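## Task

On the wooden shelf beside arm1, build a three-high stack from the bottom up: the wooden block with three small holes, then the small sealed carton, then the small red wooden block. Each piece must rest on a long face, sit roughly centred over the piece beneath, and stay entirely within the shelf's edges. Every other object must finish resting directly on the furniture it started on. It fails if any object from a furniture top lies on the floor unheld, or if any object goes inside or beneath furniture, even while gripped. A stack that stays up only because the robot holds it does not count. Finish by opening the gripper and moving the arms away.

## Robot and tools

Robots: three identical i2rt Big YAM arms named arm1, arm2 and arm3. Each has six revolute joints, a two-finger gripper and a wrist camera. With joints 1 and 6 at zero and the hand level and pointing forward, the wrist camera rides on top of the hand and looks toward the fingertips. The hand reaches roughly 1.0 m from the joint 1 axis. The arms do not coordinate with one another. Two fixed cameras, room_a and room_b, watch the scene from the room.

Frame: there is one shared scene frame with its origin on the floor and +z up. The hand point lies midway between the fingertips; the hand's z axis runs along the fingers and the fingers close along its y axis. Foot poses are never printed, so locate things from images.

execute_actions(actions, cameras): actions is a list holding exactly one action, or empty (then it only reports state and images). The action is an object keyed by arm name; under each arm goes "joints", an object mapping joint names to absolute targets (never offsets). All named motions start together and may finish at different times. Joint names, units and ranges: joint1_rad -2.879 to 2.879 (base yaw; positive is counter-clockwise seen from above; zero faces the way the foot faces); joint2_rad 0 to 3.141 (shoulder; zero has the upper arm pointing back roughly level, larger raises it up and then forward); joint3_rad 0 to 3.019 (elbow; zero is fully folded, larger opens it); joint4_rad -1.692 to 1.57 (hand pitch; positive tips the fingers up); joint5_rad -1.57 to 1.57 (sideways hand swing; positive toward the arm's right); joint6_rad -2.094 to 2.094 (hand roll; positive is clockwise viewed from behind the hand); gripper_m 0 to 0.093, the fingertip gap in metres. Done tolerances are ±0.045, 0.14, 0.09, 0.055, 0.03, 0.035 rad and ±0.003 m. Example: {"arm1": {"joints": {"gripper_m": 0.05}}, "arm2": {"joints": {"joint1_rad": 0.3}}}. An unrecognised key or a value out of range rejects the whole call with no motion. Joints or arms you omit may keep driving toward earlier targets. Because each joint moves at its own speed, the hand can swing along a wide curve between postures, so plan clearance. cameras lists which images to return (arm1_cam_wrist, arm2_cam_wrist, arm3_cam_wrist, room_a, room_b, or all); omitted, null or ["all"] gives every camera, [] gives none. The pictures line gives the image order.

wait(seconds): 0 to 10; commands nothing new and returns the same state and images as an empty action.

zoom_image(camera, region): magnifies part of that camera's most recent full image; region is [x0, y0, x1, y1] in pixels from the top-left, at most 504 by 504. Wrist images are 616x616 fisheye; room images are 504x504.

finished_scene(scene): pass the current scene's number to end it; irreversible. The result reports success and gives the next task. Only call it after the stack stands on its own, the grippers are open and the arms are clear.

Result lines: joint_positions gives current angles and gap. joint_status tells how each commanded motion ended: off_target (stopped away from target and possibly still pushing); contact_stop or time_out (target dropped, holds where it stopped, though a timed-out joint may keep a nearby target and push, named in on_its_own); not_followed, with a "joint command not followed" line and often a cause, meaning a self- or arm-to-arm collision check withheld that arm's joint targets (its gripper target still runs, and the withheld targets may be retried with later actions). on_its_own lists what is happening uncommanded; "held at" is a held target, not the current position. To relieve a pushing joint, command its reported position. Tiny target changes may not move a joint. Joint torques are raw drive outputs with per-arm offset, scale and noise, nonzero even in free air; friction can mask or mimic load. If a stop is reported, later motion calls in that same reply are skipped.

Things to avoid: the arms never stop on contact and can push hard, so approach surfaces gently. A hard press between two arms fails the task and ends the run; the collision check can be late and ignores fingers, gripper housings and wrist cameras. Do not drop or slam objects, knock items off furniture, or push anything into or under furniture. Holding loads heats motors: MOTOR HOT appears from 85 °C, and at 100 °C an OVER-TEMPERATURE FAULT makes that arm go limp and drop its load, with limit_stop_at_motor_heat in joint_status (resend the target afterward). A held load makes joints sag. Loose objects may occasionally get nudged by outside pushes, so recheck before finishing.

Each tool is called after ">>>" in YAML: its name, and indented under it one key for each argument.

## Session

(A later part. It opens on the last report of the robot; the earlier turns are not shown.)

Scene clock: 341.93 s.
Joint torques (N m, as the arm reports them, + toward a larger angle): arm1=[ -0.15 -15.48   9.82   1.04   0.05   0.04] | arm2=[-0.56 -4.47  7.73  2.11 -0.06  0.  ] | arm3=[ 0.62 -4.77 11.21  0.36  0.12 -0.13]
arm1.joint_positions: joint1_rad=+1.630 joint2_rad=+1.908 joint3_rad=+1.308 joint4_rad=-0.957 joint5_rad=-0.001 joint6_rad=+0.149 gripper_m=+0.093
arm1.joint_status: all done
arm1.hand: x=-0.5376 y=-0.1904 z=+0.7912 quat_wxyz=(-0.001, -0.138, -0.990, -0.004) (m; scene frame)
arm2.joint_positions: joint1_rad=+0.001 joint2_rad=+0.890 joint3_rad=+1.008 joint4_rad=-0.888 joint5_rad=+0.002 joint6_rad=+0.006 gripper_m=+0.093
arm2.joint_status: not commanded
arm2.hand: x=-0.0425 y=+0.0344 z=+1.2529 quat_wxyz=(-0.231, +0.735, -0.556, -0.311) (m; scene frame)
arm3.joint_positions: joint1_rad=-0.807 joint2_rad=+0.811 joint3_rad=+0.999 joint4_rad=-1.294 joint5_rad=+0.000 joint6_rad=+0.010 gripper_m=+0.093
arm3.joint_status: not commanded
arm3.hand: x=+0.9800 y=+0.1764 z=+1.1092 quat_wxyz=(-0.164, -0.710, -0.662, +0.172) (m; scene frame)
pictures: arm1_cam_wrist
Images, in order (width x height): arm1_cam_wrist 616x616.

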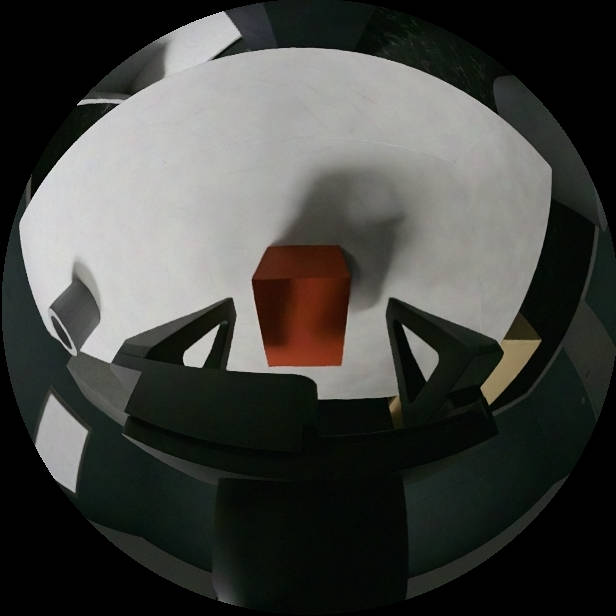

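>>> execute_actions:
  actions:
    - {"arm1":{"joints":{"gripper_m":0.02}}}
  cameras: []

>>> execute_actions:
  actions:
    - {"arm1":{"joints":{"joint2_rad":1.82,"joint3_rad":1.4,"joint4_rad":-1.14}}}
  cameras: []

>>> execute_actions:
  actions:
    - {"arm1":{"joints":{"joint1_rad":-0.69,"joint2_rad":1.96,"joint3_rad":1.585,"joint4_rad":-1.18,"joint6_rad":-0.495}}}
  cameras: ["arm1_cam_wrist"]

Scene clock: 353.20 s.
Joint torques (N m, as the arm reports them, + toward a larger angle): arm1=[ -0.2  -15.42   9.82   1.02   0.05   0.03] | arm2=[-0.31 -4.03  7.76  1.98 -0.07 -0.02] | arm3=[ 0.59 -4.76 11.2   0.36  0.12 -0.13]
arm1.joint_positions: joint1_rad=+1.630 joint2_rad=+1.908 joint3_rad=+1.308 joint4_rad=-0.956 joint5_rad=-0.001 joint6_rad=+0.150 gripper_m=+0.044
arm1.joint_status: gripper_m off_target (ended at +0.044, target +0.020)
arm1.hand: x=-0.5374 y=-0.1904 z=+0.7912 quat_wxyz=(-0.002, -0.139, -0.990, -0.004) (m; scene frame)
arm2.joint_positions: joint1_rad=+0.001 joint2_rad=+0.890 joint3_rad=+1.008 joint4_rad=-0.888 joint5_rad=+0.002 joint6_rad=+0.006 gripper_m=+0.093
arm2.joint_status: not commanded
arm2.hand: x=-0.0425 y=+0.0344 z=+1.2529 quat_wxyz=(-0.231, +0.735, -0.556, -0.311) (m; scene frame)
arm3.joint_positions: joint1_rad=-0.807 joint2_rad=+0.811 joint3_rad=+0.999 joint4_rad=-1.294 joint5_rad=+0.000 joint6_rad=+0.010 gripper_m=+0.093
arm3.joint_status: not commanded
arm3.hand: x=+0.9800 y=+0.1764 z=+1.1092 quat_wxyz=(-0.164, -0.710, -0.662, +0.172) (m; scene frame)
pictures: none
No camera images: the call's "cameras" was empty. Leave "cameras" out to get every camera's image.

Scene clock: 354.17 s.
Joint torques (N m, as the arm reports them, + toward a larger angle): arm1=[ -0.22 -13.61  12.84  -0.19   0.05   0.03] | arm2=[-0.17 -4.62  7.62  2.17 -0.06  0.  ] | arm3=[ 0.62 -4.74 11.21  0.36  0.12 -0.13]
arm1.joint_positions: joint1_rad=+1.630 joint2_rad=+1.808 joint3_rad=+1.367 joint4_rad=-1.127 joint5_rad=-0.001 joint6_rad=+0.150 gripper_m=+0.044
arm1.joint_status: all done
arm1.hand: x=-0.5437 y=-0.1901 z=+0.8612 quat_wxyz=(+0.004, -0.139, -0.990, -0.004) (m; scene frame)
arm2.joint_positions: joint1_rad=+0.001 joint2_rad=+0.890 joint3_rad=+1.008 joint4_rad=-0.888 joint5_rad=+0.002 joint6_rad=+0.006 gripper_m=+0.093
arm2.joint_status: not commanded
arm2.hand: x=-0.0425 y=+0.0344 z=+1.2529 quat_wxyz=(-0.231, +0.735, -0.556, -0.311) (m; scene frame)
arm3.joint_positions: joint1_rad=-0.807 joint2_rad=+0.811 joint3_rad=+0.999 joint4_rad=-1.294 joint5_rad=+0.000 joint6_rad=+0.010 gripper_m=+0.093
arm3.joint_status: not commanded
arm3.hand: x=+0.9800 y=+0.1764 z=+1.1092 quat_wxyz=(-0.164, -0.710, -0.662, +0.172) (m; scene frame)
pictures: none
No camera images: the call's "cameras" was empty. Leave "cameras" out to get every camera's image.

Scene clock: 356.57 s.
Joint torques (N m, as the arm reports them, + toward a larger angle): arm1=[  0.38 -16.64  12.24  -0.03  -0.09  -0.09] | arm2=[-0.8  -4.05  7.68  2.09 -0.1   0.02] | arm3=[ 0.6  -4.74 11.2   0.36  0.12 -0.13]
arm1.joint_positions: joint1_rad=-0.699 joint2_rad=+1.958 joint3_rad=+1.561 joint4_rad=-1.169 joint5_rad=+0.002 joint6_rad=-0.487 gripper_m=+0.044
arm1.joint_status: all done
arm1.hand: x=-1.5131 y=-0.4895 z=+0.8572 quat_wxyz=(+0.007, -0.833, -0.553, +0.005) (m; scene frame)
arm2.joint_positions: joint1_rad=+0.001 joint2_rad=+0.890 joint3_rad=+1.008 joint4_rad=-0.888 joint5_rad=+0.002 joint6_rad=+0.006 gripper_m=+0.093
arm2.joint_status: not commanded
arm2.hand: x=-0.0425 y=+0.0344 z=+1.2529 quat_wxyz=(-0.231, +0.735, -0.556, -0.311) (m; scene frame)
arm3.joint_positions: joint1_rad=-0.807 joint2_rad=+0.811 joint3_rad=+0.999 joint4_rad=-1.294 joint5_rad=+0.000 joint6_rad=+0.010 gripper_m=+0.093
arm3.joint_status: not commanded
arm3.hand: x=+0.9800 y=+0.1764 z=+1.1092 quat_wxyz=(-0.164, -0.710, -0.662, +0.172) (m; scene frame)
pictures: arm1_cam_wrist
Images, in order (width x height): arm1_cam_wrist 616x616.

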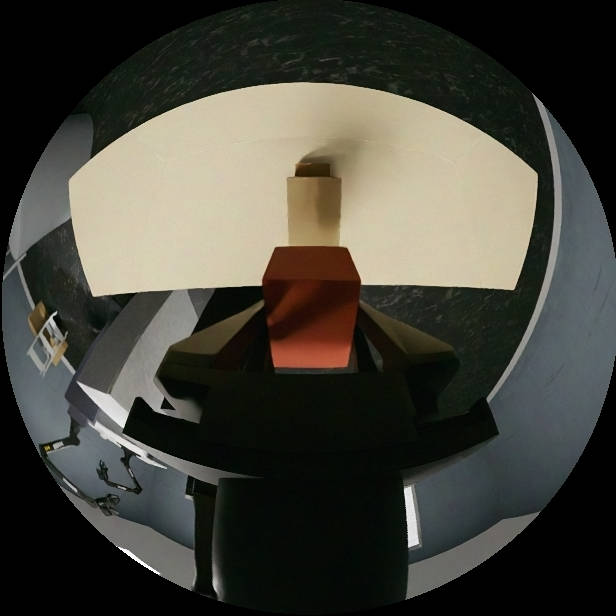

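Need q1 ≈ -0.692.

>>> execute_actions:
  actions:
    - {"arm1":{"joints":{"joint1_rad":-0.684,"joint2_rad":2.138,"joint3_rad":1.575,"joint4_rad":-0.962}}}
  cameras: ["arm1_cam_wrist"]

Scene clock: 361.57 s.
Joint torques (N m, as the arm reports them, + toward a larger angle): arm1=[  0.67 -19.13  10.52   1.03  -0.09  -0.08] | arm2=[-0.32 -4.26  7.72  2.1  -0.05  0.02] | arm3=[ 0.61 -4.74 11.2   0.36  0.12 -0.13]
arm1.joint_positions: joint1_rad=-0.696 joint2_rad=+2.148 joint3_rad=+1.561 joint4_rad=-0.977 joint5_rad=+0.002 joint6_rad=-0.487 gripper_m=+0.044
arm1.joint_status: all done
arm1.hand: x=-1.5316 y=-0.5052 z=+0.7484 quat_wxyz=(+0.007, -0.832, -0.554, +0.006) (m; scene frame)
arm2.joint_positions: joint1_rad=+0.001 joint2_rad=+0.890 joint3_rad=+1.008 joint4_rad=-0.888 joint5_rad=+0.002 joint6_rad=+0.006 gripper_m=+0.093
arm2.joint_status: not commanded
arm2.hand: x=-0.0425 y=+0.0344 z=+1.2529 quat_wxyz=(-0.231, +0.735, -0.556, -0.311) (m; scene frame)
arm3.joint_positions: joint1_rad=-0.807 joint2_rad=+0.811 joint3_rad=+0.999 joint4_rad=-1.294 joint5_rad=+0.000 joint6_rad=+0.010 gripper_m=+0.093
arm3.joint_status: not commanded
arm3.hand: x=+0.9800 y=+0.1764 z=+1.1092 quat_wxyz=(-0.164, -0.710, -0.662, +0.172) (m; scene frame)
pictures: arm1_cam_wrist
Images, in order (width x height): arm1_cam_wrist 616x616.

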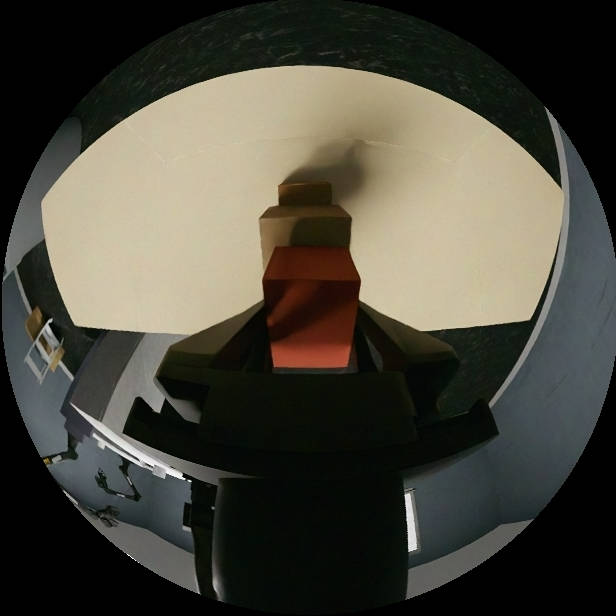

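>>> execute_actions:
  actions:
    - {"arm1":{"joints":{"joint1_rad":-0.677,"joint2_rad":2.185}}}
  cameras: ["arm1_cam_wrist"]

Scene clock: 366.10 s.
Joint torques (N m, as the arm reports them, + toward a larger angle): arm1=[  0.48 -16.53  10.43   0.99  -0.09  -0.08] | arm2=[-0.19 -4.16  7.77  2.05 -0.08  0.  ] | arm3=[ 0.63 -4.73 11.2   0.36  0.12 -0.13]
arm1.joint_positions: joint1_rad=-0.687 joint2_rad=+2.162 joint3_rad=+1.561 joint4_rad=-0.977 joint5_rad=+0.002 joint6_rad=-0.487 gripper_m=+0.044
arm1.joint_status: all done
arm1.hand: x=-1.5266 y=-0.5075 z=+0.7406 quat_wxyz=(+0.008, -0.830, -0.558, -0.001) (m; scene frame)
arm2.joint_positions: joint1_rad=+0.001 joint2_rad=+0.890 joint3_rad=+1.008 joint4_rad=-0.888 joint5_rad=+0.002 joint6_rad=+0.006 gripper_m=+0.093
arm2.joint_status: not commanded
arm2.hand: x=-0.0425 y=+0.0344 z=+1.2529 quat_wxyz=(-0.231, +0.735, -0.556, -0.311) (m; scene frame)
arm3.joint_positions: joint1_rad=-0.807 joint2_rad=+0.811 joint3_rad=+0.999 joint4_rad=-1.294 joint5_rad=+0.000 joint6_rad=+0.010 gripper_m=+0.093
arm3.joint_status: not commanded
arm3.hand: x=+0.9800 y=+0.1764 z=+1.1092 quat_wxyz=(-0.164, -0.710, -0.662, +0.172) (m; scene frame)
pictures: arm1_cam_wrist
Images, in order (width x height): arm1_cam_wrist 616x616.

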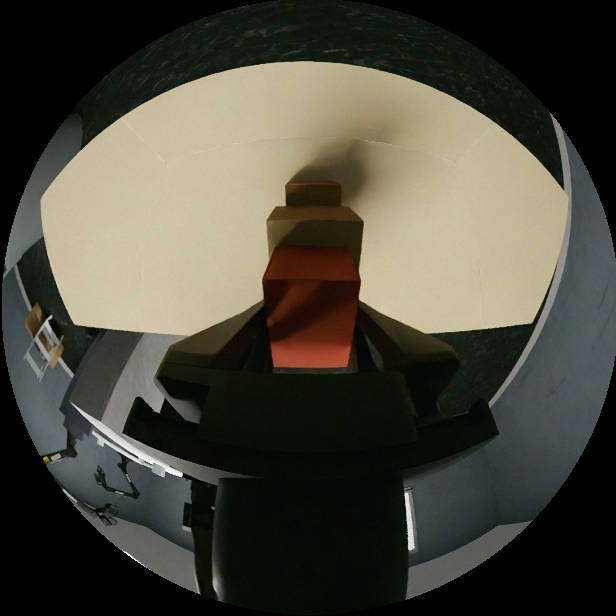

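About 2.5 mm off centre and in contact, so I'll release.

>>> execute_actions:
  actions:
    - {"arm1":{"joints":{"joint1_rad":-0.687,"joint2_rad":2.17,"gripper_m":0.093}}}
  cameras: []

>>> execute_actions:
  actions:
    - {"arm1":{"joints":{"joint2_rad":1.75,"joint4_rad":-1.3}}}
  cameras: ["arm1_cam_wrist","room_a"]

Scene clock: 373.57 s.
Joint torques (N m, as the arm reports them, + toward a larger angle): arm1=[ -0.31 -17.68  10.42   1.01  -0.09  -0.09] | arm2=[-0.41 -4.38  7.64  2.1  -0.06  0.01] | arm3=[ 0.61 -4.75 11.2   0.37  0.12 -0.13]
arm1.joint_positions: joint1_rad=-0.687 joint2_rad=+2.162 joint3_rad=+1.561 joint4_rad=-0.977 joint5_rad=+0.002 joint6_rad=-0.488 gripper_m=+0.093
arm1.joint_status: all done
arm1.hand: x=-1.5266 y=-0.5075 z=+0.7406 quat_wxyz=(+0.008, -0.830, -0.558, -0.001) (m; scene frame)
arm2.joint_positions: joint1_rad=+0.001 joint2_rad=+0.890 joint3_rad=+1.008 joint4_rad=-0.888 joint5_rad=+0.002 joint6_rad=+0.006 gripper_m=+0.093
arm2.joint_status: not commanded
arm2.hand: x=-0.0425 y=+0.0344 z=+1.2529 quat_wxyz=(-0.231, +0.735, -0.556, -0.311) (m; scene frame)
arm3.joint_positions: joint1_rad=-0.807 joint2_rad=+0.811 joint3_rad=+0.999 joint4_rad=-1.294 joint5_rad=+0.000 joint6_rad=+0.010 gripper_m=+0.093
arm3.joint_status: not commanded
arm3.hand: x=+0.9800 y=+0.1764 z=+1.1092 quat_wxyz=(-0.164, -0.710, -0.662, +0.172) (m; scene frame)
pictures: none
No camera images: the call's "cameras" was empty. Leave "cameras" out to get every camera's image.

Scene clock: 375.13 s.
Joint torques (N m, as the arm reports them, + toward a larger angle): arm1=[ -0.23 -13.88  12.06   0.09  -0.09  -0.08] | arm2=[-0.17 -4.5   7.77  2.08 -0.12 -0.01] | arm3=[ 0.6  -4.75 11.2   0.37  0.12 -0.13]
arm1.joint_positions: joint1_rad=-0.687 joint2_rad=+1.740 joint3_rad=+1.564 joint4_rad=-1.286 joint5_rad=+0.002 joint6_rad=-0.488 gripper_m=+0.093
arm1.joint_status: all done
arm1.hand: x=-1.4876 y=-0.4790 z=+0.9759 quat_wxyz=(+0.002, -0.828, -0.557, +0.056) (m; scene frame)
arm2.joint_positions: joint1_rad=+0.001 joint2_rad=+0.890 joint3_rad=+1.008 joint4_rad=-0.888 joint5_rad=+0.002 joint6_rad=+0.006 gripper_m=+0.093
arm2.joint_status: not commanded
arm2.hand: x=-0.0425 y=+0.0344 z=+1.2529 quat_wxyz=(-0.231, +0.735, -0.556, -0.311) (m; scene frame)
arm3.joint_positions: joint1_rad=-0.807 joint2_rad=+0.811 joint3_rad=+0.999 joint4_rad=-1.294 joint5_rad=+0.000 joint6_rad=+0.010 gripper_m=+0.093
arm3.joint_status: not commanded
arm3.hand: x=+0.9800 y=+0.1764 z=+1.1092 quat_wxyz=(-0.164, -0.710, -0.662, +0.172) (m; scene frame)
pictures: arm1_cam_wrist, room_a
Images, in order (width x height): arm1_cam_wrist 616x616, room_a 504x504.

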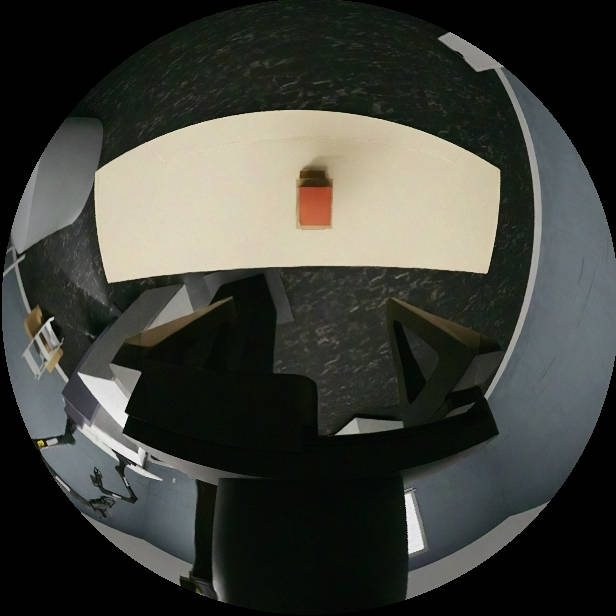

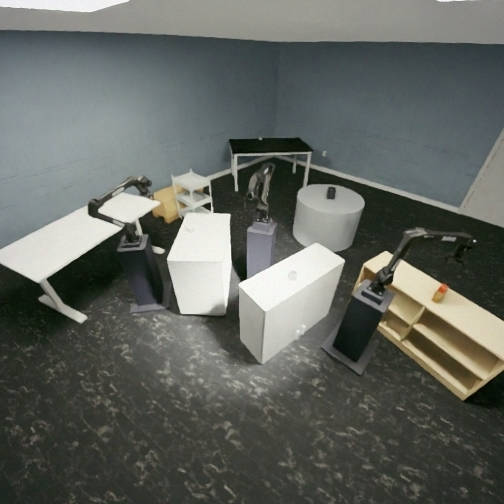

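>>> finished_scene:
  scene: 2

The scene is finished: the task was done.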